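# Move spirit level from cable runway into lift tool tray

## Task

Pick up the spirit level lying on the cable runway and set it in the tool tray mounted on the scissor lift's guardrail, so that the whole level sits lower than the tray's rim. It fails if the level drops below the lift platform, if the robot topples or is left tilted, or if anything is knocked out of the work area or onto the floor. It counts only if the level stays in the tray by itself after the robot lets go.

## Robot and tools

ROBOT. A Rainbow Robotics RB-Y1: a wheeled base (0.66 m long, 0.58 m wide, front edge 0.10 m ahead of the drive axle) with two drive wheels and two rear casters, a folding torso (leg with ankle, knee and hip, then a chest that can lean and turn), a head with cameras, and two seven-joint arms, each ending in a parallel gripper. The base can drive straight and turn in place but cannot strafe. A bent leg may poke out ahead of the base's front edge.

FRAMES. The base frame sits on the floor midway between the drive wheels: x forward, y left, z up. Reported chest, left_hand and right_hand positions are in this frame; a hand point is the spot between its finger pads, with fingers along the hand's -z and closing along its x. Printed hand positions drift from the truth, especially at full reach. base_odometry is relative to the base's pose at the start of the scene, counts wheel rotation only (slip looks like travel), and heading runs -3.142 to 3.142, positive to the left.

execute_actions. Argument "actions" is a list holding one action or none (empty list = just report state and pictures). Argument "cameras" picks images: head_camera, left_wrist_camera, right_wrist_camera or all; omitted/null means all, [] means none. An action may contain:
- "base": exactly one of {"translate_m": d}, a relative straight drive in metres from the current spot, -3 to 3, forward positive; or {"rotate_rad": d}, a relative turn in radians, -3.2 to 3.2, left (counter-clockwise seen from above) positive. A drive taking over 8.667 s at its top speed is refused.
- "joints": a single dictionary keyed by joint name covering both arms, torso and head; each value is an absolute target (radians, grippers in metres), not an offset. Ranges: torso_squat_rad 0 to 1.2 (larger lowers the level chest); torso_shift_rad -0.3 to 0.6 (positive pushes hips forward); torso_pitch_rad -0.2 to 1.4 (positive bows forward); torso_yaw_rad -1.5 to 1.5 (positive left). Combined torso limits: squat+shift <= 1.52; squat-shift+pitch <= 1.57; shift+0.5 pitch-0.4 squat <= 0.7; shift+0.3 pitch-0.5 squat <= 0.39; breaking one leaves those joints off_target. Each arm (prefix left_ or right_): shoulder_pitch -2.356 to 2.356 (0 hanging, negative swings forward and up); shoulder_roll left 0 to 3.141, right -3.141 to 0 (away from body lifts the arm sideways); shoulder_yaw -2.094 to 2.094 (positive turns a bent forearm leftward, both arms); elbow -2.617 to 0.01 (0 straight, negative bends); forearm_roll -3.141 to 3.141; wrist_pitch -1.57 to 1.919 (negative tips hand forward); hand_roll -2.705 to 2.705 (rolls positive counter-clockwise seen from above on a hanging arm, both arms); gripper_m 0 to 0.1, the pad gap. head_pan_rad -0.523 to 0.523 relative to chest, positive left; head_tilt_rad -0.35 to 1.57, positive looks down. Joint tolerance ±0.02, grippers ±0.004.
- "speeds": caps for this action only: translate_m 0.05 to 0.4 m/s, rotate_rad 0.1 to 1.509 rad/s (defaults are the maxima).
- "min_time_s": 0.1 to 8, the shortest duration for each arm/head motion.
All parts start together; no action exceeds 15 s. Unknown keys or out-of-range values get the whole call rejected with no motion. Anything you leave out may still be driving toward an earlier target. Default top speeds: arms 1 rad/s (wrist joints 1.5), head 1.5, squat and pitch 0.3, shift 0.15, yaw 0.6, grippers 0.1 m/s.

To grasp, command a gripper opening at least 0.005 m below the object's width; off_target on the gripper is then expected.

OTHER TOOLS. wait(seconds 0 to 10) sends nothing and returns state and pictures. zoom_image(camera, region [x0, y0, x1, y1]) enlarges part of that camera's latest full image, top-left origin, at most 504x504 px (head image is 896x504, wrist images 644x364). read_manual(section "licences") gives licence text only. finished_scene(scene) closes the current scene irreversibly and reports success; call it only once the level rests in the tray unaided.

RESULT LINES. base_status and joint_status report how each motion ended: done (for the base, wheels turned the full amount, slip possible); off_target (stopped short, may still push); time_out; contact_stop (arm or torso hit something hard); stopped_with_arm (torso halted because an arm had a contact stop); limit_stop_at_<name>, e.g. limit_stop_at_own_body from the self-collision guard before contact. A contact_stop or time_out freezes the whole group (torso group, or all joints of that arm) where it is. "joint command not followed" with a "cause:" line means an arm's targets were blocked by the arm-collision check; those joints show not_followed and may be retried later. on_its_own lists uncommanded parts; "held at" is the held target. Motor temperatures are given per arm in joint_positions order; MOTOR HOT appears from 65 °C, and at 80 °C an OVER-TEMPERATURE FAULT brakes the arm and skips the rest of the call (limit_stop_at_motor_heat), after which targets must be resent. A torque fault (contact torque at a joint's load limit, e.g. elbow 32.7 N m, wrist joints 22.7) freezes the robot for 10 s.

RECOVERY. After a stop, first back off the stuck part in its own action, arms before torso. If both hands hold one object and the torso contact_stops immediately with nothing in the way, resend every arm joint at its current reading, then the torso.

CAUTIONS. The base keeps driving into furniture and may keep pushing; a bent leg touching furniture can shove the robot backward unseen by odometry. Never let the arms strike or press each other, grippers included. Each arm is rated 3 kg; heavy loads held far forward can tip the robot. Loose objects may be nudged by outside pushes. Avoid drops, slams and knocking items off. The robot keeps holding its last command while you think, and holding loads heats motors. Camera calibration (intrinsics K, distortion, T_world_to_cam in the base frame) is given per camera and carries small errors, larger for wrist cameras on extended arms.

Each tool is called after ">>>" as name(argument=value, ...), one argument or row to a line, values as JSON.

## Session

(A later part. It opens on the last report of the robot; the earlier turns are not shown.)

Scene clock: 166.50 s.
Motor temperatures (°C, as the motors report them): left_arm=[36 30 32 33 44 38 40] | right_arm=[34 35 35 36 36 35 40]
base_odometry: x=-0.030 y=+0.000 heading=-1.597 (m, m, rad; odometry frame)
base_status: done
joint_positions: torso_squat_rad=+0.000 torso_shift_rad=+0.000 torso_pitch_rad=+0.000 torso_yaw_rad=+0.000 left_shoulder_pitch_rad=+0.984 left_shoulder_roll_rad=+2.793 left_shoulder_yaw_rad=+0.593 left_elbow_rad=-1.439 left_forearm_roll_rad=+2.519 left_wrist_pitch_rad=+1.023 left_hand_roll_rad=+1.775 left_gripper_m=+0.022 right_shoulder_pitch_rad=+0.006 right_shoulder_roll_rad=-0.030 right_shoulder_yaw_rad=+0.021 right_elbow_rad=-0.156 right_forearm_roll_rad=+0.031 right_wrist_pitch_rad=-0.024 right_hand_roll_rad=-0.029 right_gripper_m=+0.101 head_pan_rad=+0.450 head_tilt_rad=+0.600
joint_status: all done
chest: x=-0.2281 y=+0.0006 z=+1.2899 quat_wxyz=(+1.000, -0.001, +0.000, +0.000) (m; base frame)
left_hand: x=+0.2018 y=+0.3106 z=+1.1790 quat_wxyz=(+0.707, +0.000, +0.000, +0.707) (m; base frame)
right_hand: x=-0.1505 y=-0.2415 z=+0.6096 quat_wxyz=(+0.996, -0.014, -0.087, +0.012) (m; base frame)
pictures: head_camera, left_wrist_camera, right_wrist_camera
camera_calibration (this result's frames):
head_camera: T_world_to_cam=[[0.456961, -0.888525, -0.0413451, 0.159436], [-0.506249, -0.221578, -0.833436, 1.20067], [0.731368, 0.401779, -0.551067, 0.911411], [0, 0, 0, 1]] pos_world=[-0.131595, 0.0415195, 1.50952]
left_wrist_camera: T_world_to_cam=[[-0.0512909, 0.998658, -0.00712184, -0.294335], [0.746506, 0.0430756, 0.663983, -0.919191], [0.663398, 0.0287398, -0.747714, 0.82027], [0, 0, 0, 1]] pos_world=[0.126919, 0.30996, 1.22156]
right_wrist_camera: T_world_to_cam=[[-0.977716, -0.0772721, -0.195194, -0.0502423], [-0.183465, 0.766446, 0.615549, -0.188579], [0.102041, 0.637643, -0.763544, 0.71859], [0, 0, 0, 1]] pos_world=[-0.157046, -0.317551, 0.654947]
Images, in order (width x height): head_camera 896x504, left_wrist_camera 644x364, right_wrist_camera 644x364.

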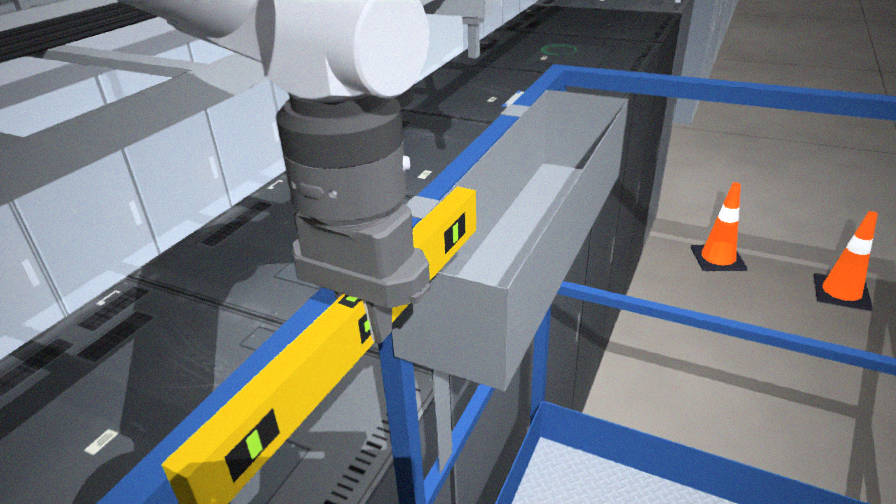

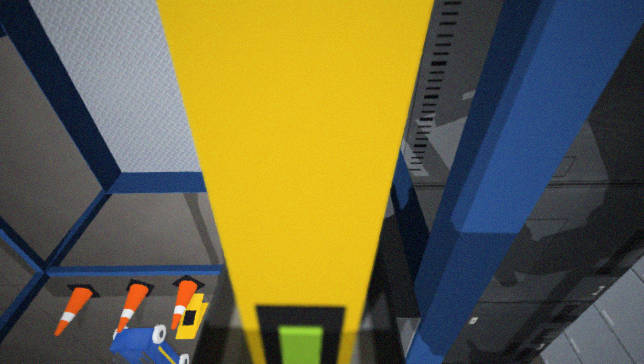

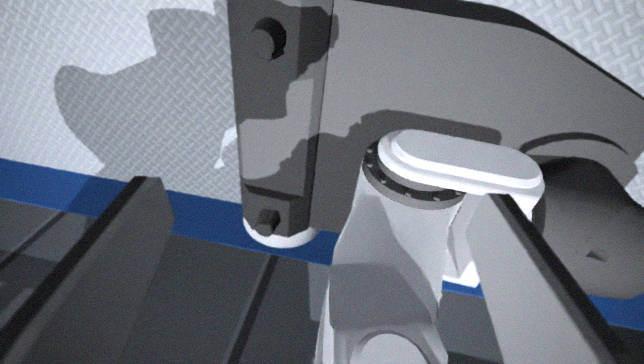

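>>> execute_actions(
  actions=[
    {"base": {"translate_m": 0.48}, "joints": {"torso_yaw_rad": 0.04, "torso_squat_rad": 0.2, "head_pan_rad": 0.52, "head_tilt_rad": 0.75}},
  ],
  cameras=["head_camera", "left_wrist_camera"],
)

Scene clock: 191.77 s.
Motor temperatures (°C, as the motors report them): left_arm=[36 30 32 33 44 38 40] | right_arm=[34 35 35 36 36 35 40]
base_odometry: x=-0.043 y=-0.480 heading=-1.598 (m, m, rad; odometry frame)
base_status: done
joint_positions: torso_squat_rad=+0.200 torso_shift_rad=+0.000 torso_pitch_rad=+0.000 torso_yaw_rad=+0.040 left_shoulder_pitch_rad=+0.984 left_shoulder_roll_rad=+2.793 left_shoulder_yaw_rad=+0.594 left_elbow_rad=-1.439 left_forearm_roll_rad=+2.519 left_wrist_pitch_rad=+1.023 left_hand_roll_rad=+1.775 left_gripper_m=+0.022 right_shoulder_pitch_rad=+0.006 right_shoulder_roll_rad=-0.030 right_shoulder_yaw_rad=+0.021 right_elbow_rad=-0.156 right_forearm_roll_rad=+0.031 right_wrist_pitch_rad=-0.024 right_hand_roll_rad=-0.029 right_gripper_m=+0.101 head_pan_rad=+0.520 head_tilt_rad=+0.750
joint_status: all done
chest: x=-0.2279 y=+0.0006 z=+1.2760 quat_wxyz=(+1.000, -0.001, +0.000, +0.020) (m; base frame)
left_hand: x=+0.1892 y=+0.3275 z=+1.1649 quat_wxyz=(+0.693, +0.000, +0.001, +0.721) (m; base frame)
right_hand: x=-0.1408 y=-0.2382 z=+0.5956 quat_wxyz=(+0.996, -0.013, -0.087, +0.032) (m; base frame)
pictures: head_camera, left_wrist_camera
camera_calibration (this result's frames):
head_camera: T_world_to_cam=[[0.546039, -0.836561, -0.0448047, 0.182899], [-0.579505, -0.33855, -0.741322, 1.03848], [0.604992, 0.430755, -0.669652, 1.0522], [0, 0, 0, 1]] pos_world=[-0.134636, 0.0513449, 1.48265]
left_wrist_camera: T_world_to_cam=[[-0.0911469, 0.995811, -0.00720347, -0.303402], [0.744492, 0.0729442, 0.663635, -0.910081], [0.66138, 0.0551253, -0.748022, 0.809691], [0, 0, 0, 1]] pos_world=[0.11438, 0.323882, 1.20744]
Images, in order (width x height): head_camera 896x504, left_wrist_camera 644x364.

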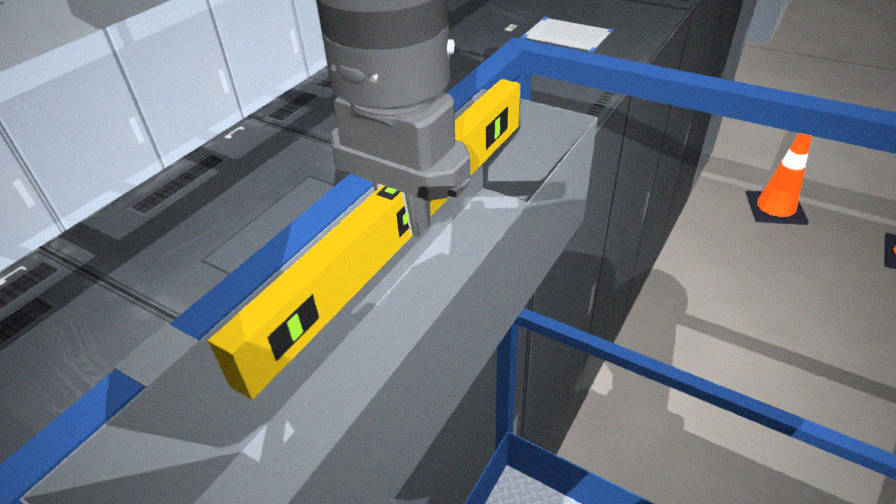

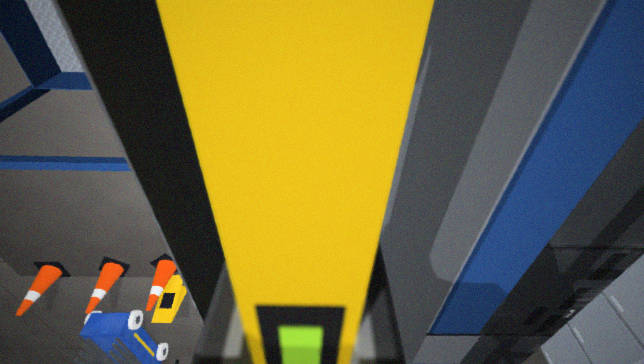

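>>> zoom_image(
  camera="left_wrist_camera",
  region=[0, 0, 300, 364],
)

>>> zoom_image(
  camera="left_wrist_camera",
  region=[344, 0, 644, 364],
)

Region (0, 0, 300, 364) of left_wrist_camera's 644x364 image, scaled by 1.385, with more detail than that image has; it fills the left 415 columns of this view, and the rest is white.

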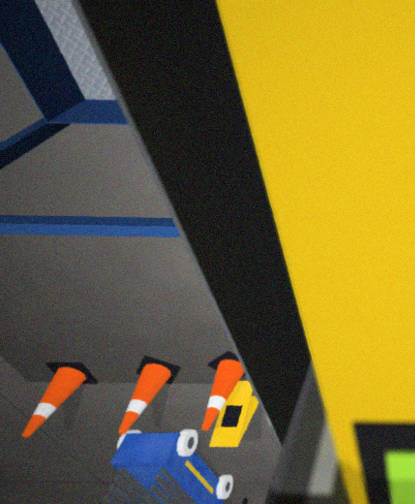

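Region (344, 0, 644, 364) of left_wrist_camera's 644x364 image, scaled by 1.385, with more detail than that image has; it fills the left 415 columns of this view, and the rest is white.

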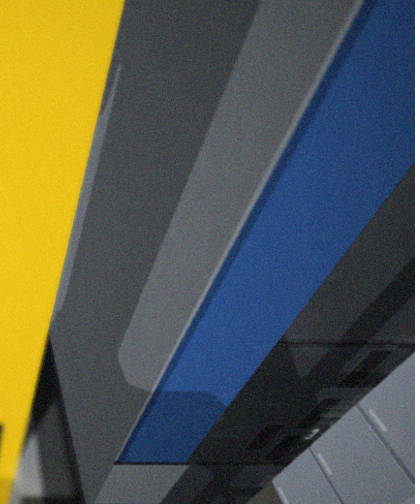

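>>> execute_actions(
  actions=[
    {"joints": {"torso_yaw_rad": 0.055, "torso_squat_rad": 0.49, "left_hand_roll_rad": 1.788}},
  ],
  cameras=["head_camera", "left_wrist_camera"],
)

Scene clock: 215.83 s.
Motor temperatures (°C, as the motors report them): left_arm=[37 30 32 33 44 38 40] | right_arm=[34 35 35 36 36 35 40]
base_odometry: x=-0.043 y=-0.480 heading=-1.598 (m, m, rad; odometry frame)
base_status: not commanded
joint_positions: torso_squat_rad=+0.490 torso_shift_rad=+0.000 torso_pitch_rad=+0.000 torso_yaw_rad=+0.055 left_shoulder_pitch_rad=+0.984 left_shoulder_roll_rad=+2.793 left_shoulder_yaw_rad=+0.594 left_elbow_rad=-1.439 left_forearm_roll_rad=+2.519 left_wrist_pitch_rad=+1.023 left_hand_roll_rad=+1.788 left_gripper_m=+0.022 right_shoulder_pitch_rad=+0.006 right_shoulder_roll_rad=-0.030 right_shoulder_yaw_rad=+0.021 right_elbow_rad=-0.156 right_forearm_roll_rad=+0.031 right_wrist_pitch_rad=-0.024 right_hand_roll_rad=-0.029 right_gripper_m=+0.101 head_pan_rad=+0.520 head_tilt_rad=+0.750
joint_status: all done
chest: x=-0.2280 y=+0.0006 z=+1.2076 quat_wxyz=(+1.000, -0.001, +0.000, +0.027) (m; base frame)
left_hand: x=+0.1841 y=+0.3337 z=+1.0965 quat_wxyz=(+0.683, +0.000, +0.001, +0.731) (m; base frame)
right_hand: x=-0.1372 y=-0.2369 z=+0.5272 quat_wxyz=(+0.995, -0.012, -0.088, +0.039) (m; base frame)
pictures: head_camera, left_wrist_camera
camera_calibration (this result's frames):
head_camera: T_world_to_cam=[[0.558514, -0.82829, -0.0446878, 0.182578], [-0.574219, -0.347193, -0.741437, 0.989039], [0.59861, 0.439764, -0.669532, 1.00486], [0, 0, 0, 1]] pos_world=[-0.135569, 0.0527124, 1.41426]
left_wrist_camera: T_world_to_cam=[[-0.118981, 0.99287, -0.00720875, -0.304409], [0.742058, 0.0937442, 0.663748, -0.868038], [0.659692, 0.0736244, -0.747921, 0.755595], [0, 0, 0, 1]] pos_world=[0.109456, 0.327982, 1.13909]
Images, in order (width x height): head_camera 896x504, left_wrist_camera 644x364.

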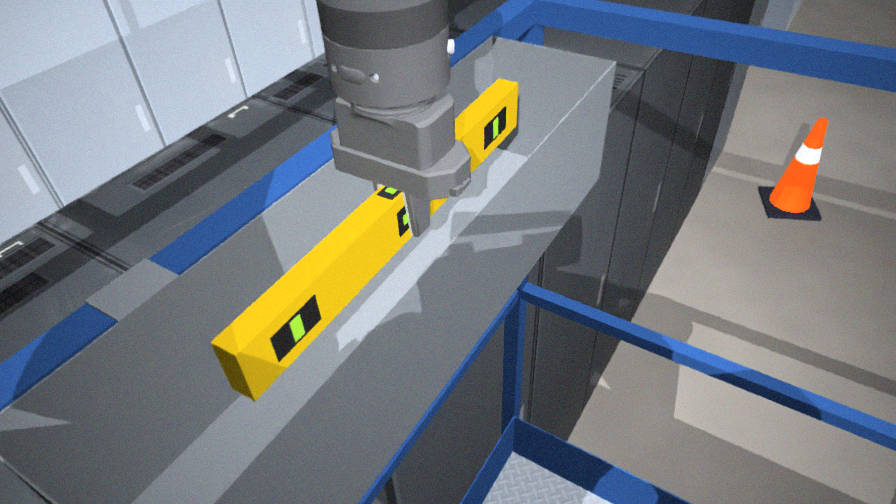

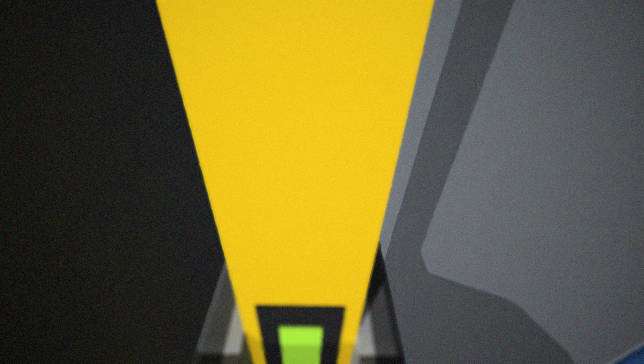

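>>> zoom_image(
  camera="left_wrist_camera",
  region=[0, 300, 100, 364],
)

>>> zoom_image(
  camera="left_wrist_camera",
  region=[544, 300, 644, 364],
)

>>> zoom_image(
  camera="head_camera",
  region=[290, 60, 560, 290],
)

Region (0, 300, 100, 364) of left_wrist_camera's 644x364 image, scaled by 5.040, with more detail than that image has; it fills the top 323 rows of this view, and the rest is white.

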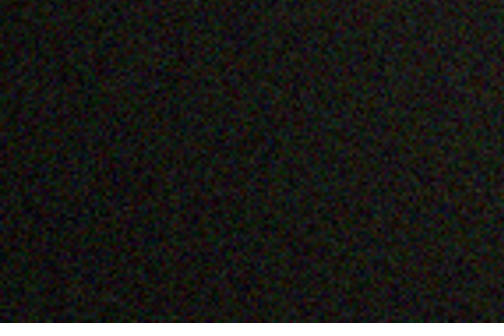

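Region (544, 300, 644, 364) of left_wrist_camera's 644x364 image, scaled by 5.040, with more detail than that image has; it fills the top 323 rows of this view, and the rest is white.

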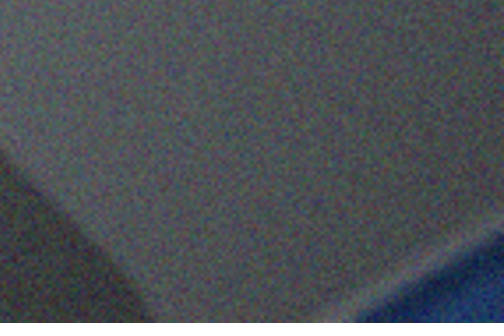

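Region (290, 60, 560, 290) of head_camera's 896x504 image, scaled by 1.867, with more detail than that image has; it fills the top 429 rows of this view, and the rest is white.

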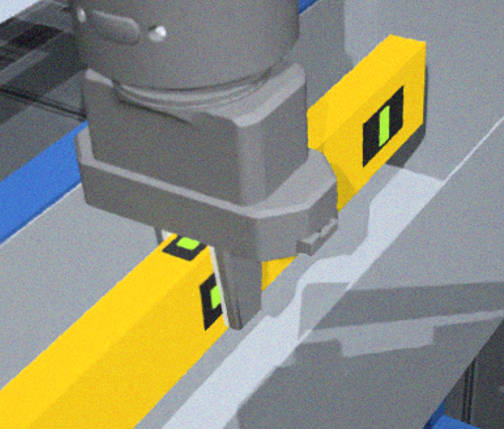

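>>> execute_actions(
  actions=[
    {"joints": {"torso_yaw_rad": 0.051, "torso_squat_rad": 0.72, "left_hand_roll_rad": 1.792}},
  ],
  cameras=["head_camera", "left_wrist_camera"],
)

Scene clock: 233.33 s.
Motor temperatures (°C, as the motors report them): left_arm=[37 30 32 33 44 38 40] | right_arm=[34 35 35 36 36 35 40]
base_odometry: x=-0.043 y=-0.480 heading=-1.598 (m, m, rad; odometry frame)
base_status: not commanded
joint_positions: torso_squat_rad=+0.720 torso_shift_rad=+0.000 torso_pitch_rad=+0.000 torso_yaw_rad=+0.051 left_shoulder_pitch_rad=+0.984 left_shoulder_roll_rad=+2.793 left_shoulder_yaw_rad=+0.594 left_elbow_rad=-1.439 left_forearm_roll_rad=+2.519 left_wrist_pitch_rad=+1.023 left_hand_roll_rad=+1.792 left_gripper_m=+0.022 right_shoulder_pitch_rad=+0.006 right_shoulder_roll_rad=-0.030 right_shoulder_yaw_rad=+0.021 right_elbow_rad=-0.156 right_forearm_roll_rad=+0.031 right_wrist_pitch_rad=-0.024 right_hand_roll_rad=-0.029 right_gripper_m=+0.101 head_pan_rad=+0.520 head_tilt_rad=+0.750
joint_status: all done
chest: x=-0.2280 y=+0.0005 z=+1.1162 quat_wxyz=(+1.000, -0.001, +0.000, +0.026) (m; base frame)
left_hand: x=+0.1854 y=+0.3321 z=+1.0051 quat_wxyz=(+0.682, +0.000, +0.001, +0.731) (m; base frame)
right_hand: x=-0.1381 y=-0.2372 z=+0.4359 quat_wxyz=(+0.995, -0.012, -0.088, +0.037) (m; base frame)
pictures: head_camera, left_wrist_camera
camera_calibration (this result's frames):
head_camera: T_world_to_cam=[[0.555328, -0.83043, -0.0446793, 0.177738], [-0.575543, -0.344987, -0.741441, 0.920979], [0.600301, 0.437458, -0.669529, 0.944089], [0, 0, 0, 1]] pos_world=[-0.135378, 0.0523257, 1.32289]
left_wrist_camera: T_world_to_cam=[[-0.119141, 0.992851, -0.00720744, -0.303278], [0.742053, 0.0938637, 0.663737, -0.808204], [0.659669, 0.0737299, -0.747931, 0.686515], [0, 0, 0, 1]] pos_world=[0.110725, 0.326354, 1.04772]
Images, in order (width x height): head_camera 896x504, left_wrist_camera 644x364.

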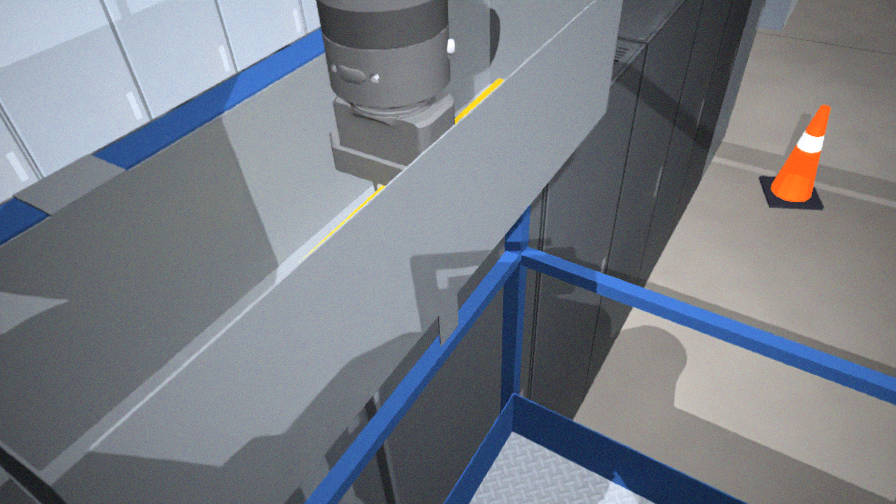

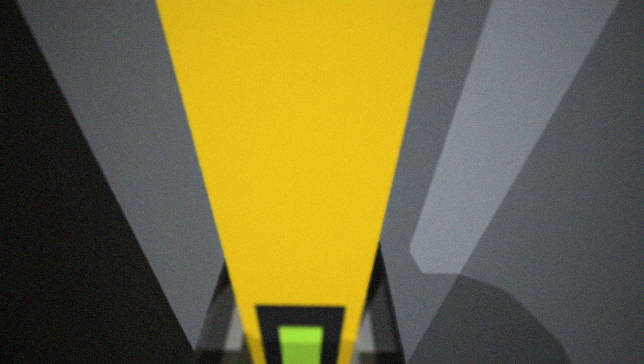

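>>> execute_actions(
  actions=[
    {"joints": {"torso_pitch_rad": 0.022, "torso_squat_rad": 0.722}},
  ],
  cameras=["left_wrist_camera"],
)

Scene clock: 238.33 s.
Motor temperatures (°C, as the motors report them): left_arm=[37 30 32 33 44 38 40] | right_arm=[34 35 35 36 36 35 40]
base_odometry: x=-0.043 y=-0.480 heading=-1.598 (m, m, rad; odometry frame)
base_status: not commanded
joint_positions: torso_squat_rad=+0.722 torso_shift_rad=+0.000 torso_pitch_rad=+0.022 torso_yaw_rad=+0.051 left_shoulder_pitch_rad=+0.984 left_shoulder_roll_rad=+2.793 left_shoulder_yaw_rad=+0.594 left_elbow_rad=-1.439 left_forearm_roll_rad=+2.519 left_wrist_pitch_rad=+1.023 left_hand_roll_rad=+1.792 left_gripper_m=+0.022 right_shoulder_pitch_rad=+0.006 right_shoulder_roll_rad=-0.030 right_shoulder_yaw_rad=+0.021 right_elbow_rad=-0.156 right_forearm_roll_rad=+0.031 right_wrist_pitch_rad=-0.024 right_hand_roll_rad=-0.029 right_gripper_m=+0.101 head_pan_rad=+0.520 head_tilt_rad=+0.750
joint_status: all done
chest: x=-0.2212 y=+0.0005 z=+1.1152 quat_wxyz=(+1.000, +0.000, +0.011, +0.026) (m; base frame)
left_hand: x=+0.1898 y=+0.3321 z=+0.9951 quat_wxyz=(+0.682, +0.008, +0.008, +0.731) (m; base frame)
right_hand: x=-0.1464 y=-0.2372 z=+0.4331 quat_wxyz=(+0.996, -0.012, -0.077, +0.037) (m; base frame)
pictures: left_wrist_camera
camera_calibration (this result's frames):
left_wrist_camera: T_world_to_cam=[[-0.119176, 0.992862, -0.00464601, -0.305327], [0.756429, 0.0938253, 0.647311, -0.791132], [0.643127, 0.0736295, -0.762212, 0.693518], [0, 0, 0, 1]] pos_world=[0.116028, 0.326313, 1.0393]
Images, in order (width x height): left_wrist_camera 644x364.

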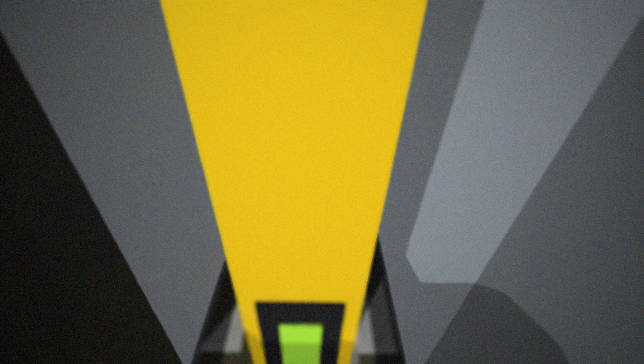

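>>> execute_actions(
  actions=[
    {"joints": {"left_gripper_m": 0.05}},
  ],
  cameras=["left_wrist_camera"],
)

Scene clock: 243.47 s.
Motor temperatures (°C, as the motors report them): left_arm=[37 30 32 33 44 38 40] | right_arm=[34 35 35 36 36 35 40]
base_odometry: x=-0.043 y=-0.480 heading=-1.598 (m, m, rad; odometry frame)
base_status: not commanded
joint_positions: torso_squat_rad=+0.722 torso_shift_rad=+0.000 torso_pitch_rad=+0.022 torso_yaw_rad=+0.051 left_shoulder_pitch_rad=+0.984 left_shoulder_roll_rad=+2.793 left_shoulder_yaw_rad=+0.594 left_elbow_rad=-1.439 left_forearm_roll_rad=+2.519 left_wrist_pitch_rad=+1.023 left_hand_roll_rad=+1.792 left_gripper_m=+0.050 right_shoulder_pitch_rad=+0.006 right_shoulder_roll_rad=-0.030 right_shoulder_yaw_rad=+0.021 right_elbow_rad=-0.156 right_forearm_roll_rad=+0.031 right_wrist_pitch_rad=-0.024 right_hand_roll_rad=-0.029 right_gripper_m=+0.101 head_pan_rad=+0.520 head_tilt_rad=+0.750
joint_status: all done
chest: x=-0.2212 y=+0.0005 z=+1.1152 quat_wxyz=(+1.000, +0.000, +0.011, +0.026) (m; base frame)
left_hand: x=+0.1897 y=+0.3321 z=+0.9951 quat_wxyz=(+0.682, +0.008, +0.008, +0.731) (m; base frame)
right_hand: x=-0.1463 y=-0.2372 z=+0.4331 quat_wxyz=(+0.996, -0.012, -0.077, +0.037) (m; base frame)
pictures: left_wrist_camera
camera_calibration (this result's frames):
left_wrist_camera: T_world_to_cam=[[-0.119174, 0.992863, -0.00464931, -0.305323], [0.756424, 0.0938251, 0.647318, -0.791138], [0.643134, 0.0736265, -0.762206, 0.693514], [0, 0, 0, 1]] pos_world=[0.116027, 0.326312, 1.0393]
Images, in order (width x height): left_wrist_camera 644x364.

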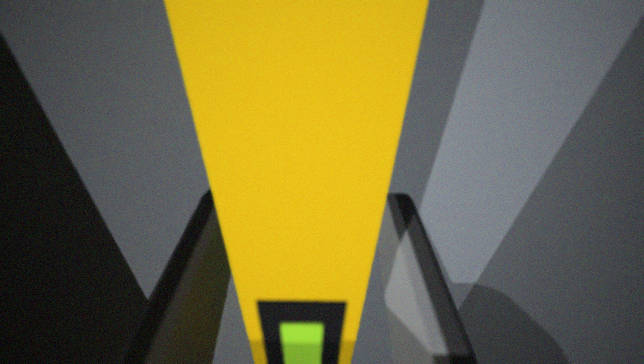

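>>> execute_actions(
  actions=[
    {"joints": {"torso_pitch_rad": 0.0, "torso_squat_rad": 0.28}},
  ],
  cameras=["head_camera", "left_wrist_camera"],
)

Scene clock: 248.80 s.
Motor temperatures (°C, as the motors report them): left_arm=[37 30 32 33 44 38 40] | right_arm=[34 35 35 36 36 35 40]
base_odometry: x=-0.043 y=-0.480 heading=-1.598 (m, m, rad; odometry frame)
base_status: not commanded
joint_positions: torso_squat_rad=+0.280 torso_shift_rad=+0.000 torso_pitch_rad=+0.000 torso_yaw_rad=+0.051 left_shoulder_pitch_rad=+0.984 left_shoulder_roll_rad=+2.793 left_shoulder_yaw_rad=+0.594 left_elbow_rad=-1.439 left_forearm_roll_rad=+2.519 left_wrist_pitch_rad=+1.023 left_hand_roll_rad=+1.792 left_gripper_m=+0.050 right_shoulder_pitch_rad=+0.006 right_shoulder_roll_rad=-0.030 right_shoulder_yaw_rad=+0.021 right_elbow_rad=-0.156 right_forearm_roll_rad=+0.031 right_wrist_pitch_rad=-0.024 right_hand_roll_rad=-0.029 right_gripper_m=+0.101 head_pan_rad=+0.520 head_tilt_rad=+0.750
joint_status: all done
chest: x=-0.2279 y=+0.0006 z=+1.2627 quat_wxyz=(+1.000, -0.001, +0.000, +0.026) (m; base frame)
left_hand: x=+0.1855 y=+0.3321 z=+1.1516 quat_wxyz=(+0.683, +0.000, +0.001, +0.731) (m; base frame)
right_hand: x=-0.1382 y=-0.2372 z=+0.5823 quat_wxyz=(+0.995, -0.012, -0.088, +0.037) (m; base frame)
pictures: head_camera, left_wrist_camera
camera_calibration (this result's frames):
head_camera: T_world_to_cam=[[0.555305, -0.83044, -0.0447971, 0.184412], [-0.575708, -0.344979, -0.741317, 1.02945], [0.600164, 0.437447, -0.669659, 1.0422], [0, 0, 0, 1]] pos_world=[-0.135235, 0.052374, 1.46933]
left_wrist_camera: T_world_to_cam=[[-0.119026, 0.992865, -0.0072551, -0.302169], [0.742055, 0.093809, 0.663742, -0.905497], [0.659687, 0.0736191, -0.747926, 0.795989], [0, 0, 0, 1]] pos_world=[0.110859, 0.326356, 1.19417]
Images, in order (width x height): head_camera 896x504, left_wrist_camera 644x364.

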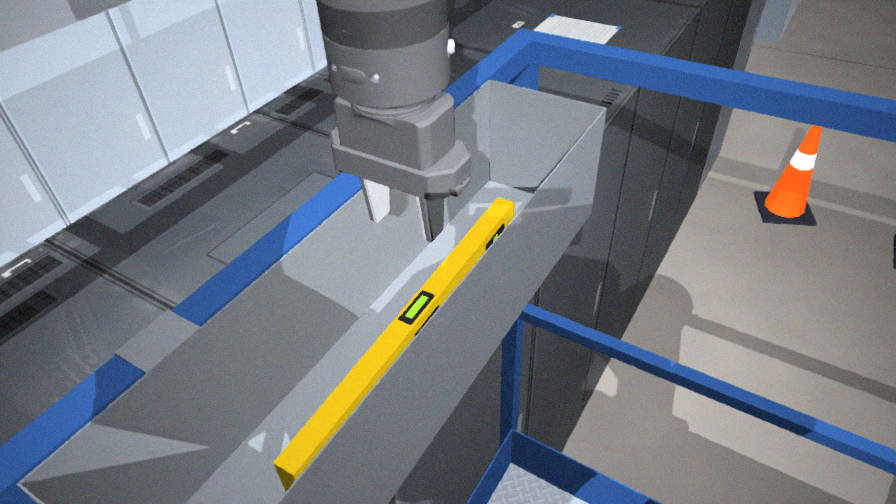

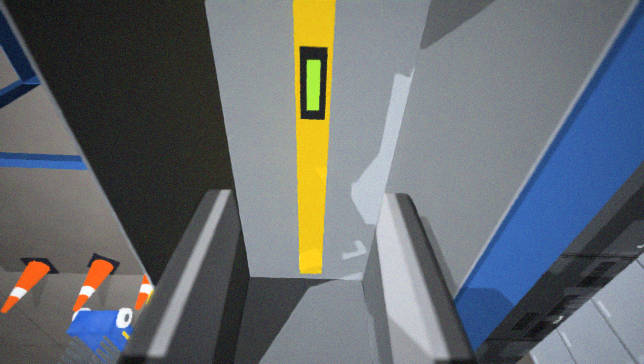

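The level rests on the tray floor, below the rim, and the hand is clear.

>>> finished_scene(
  scene=2,
)

The scene is finished: the task was done.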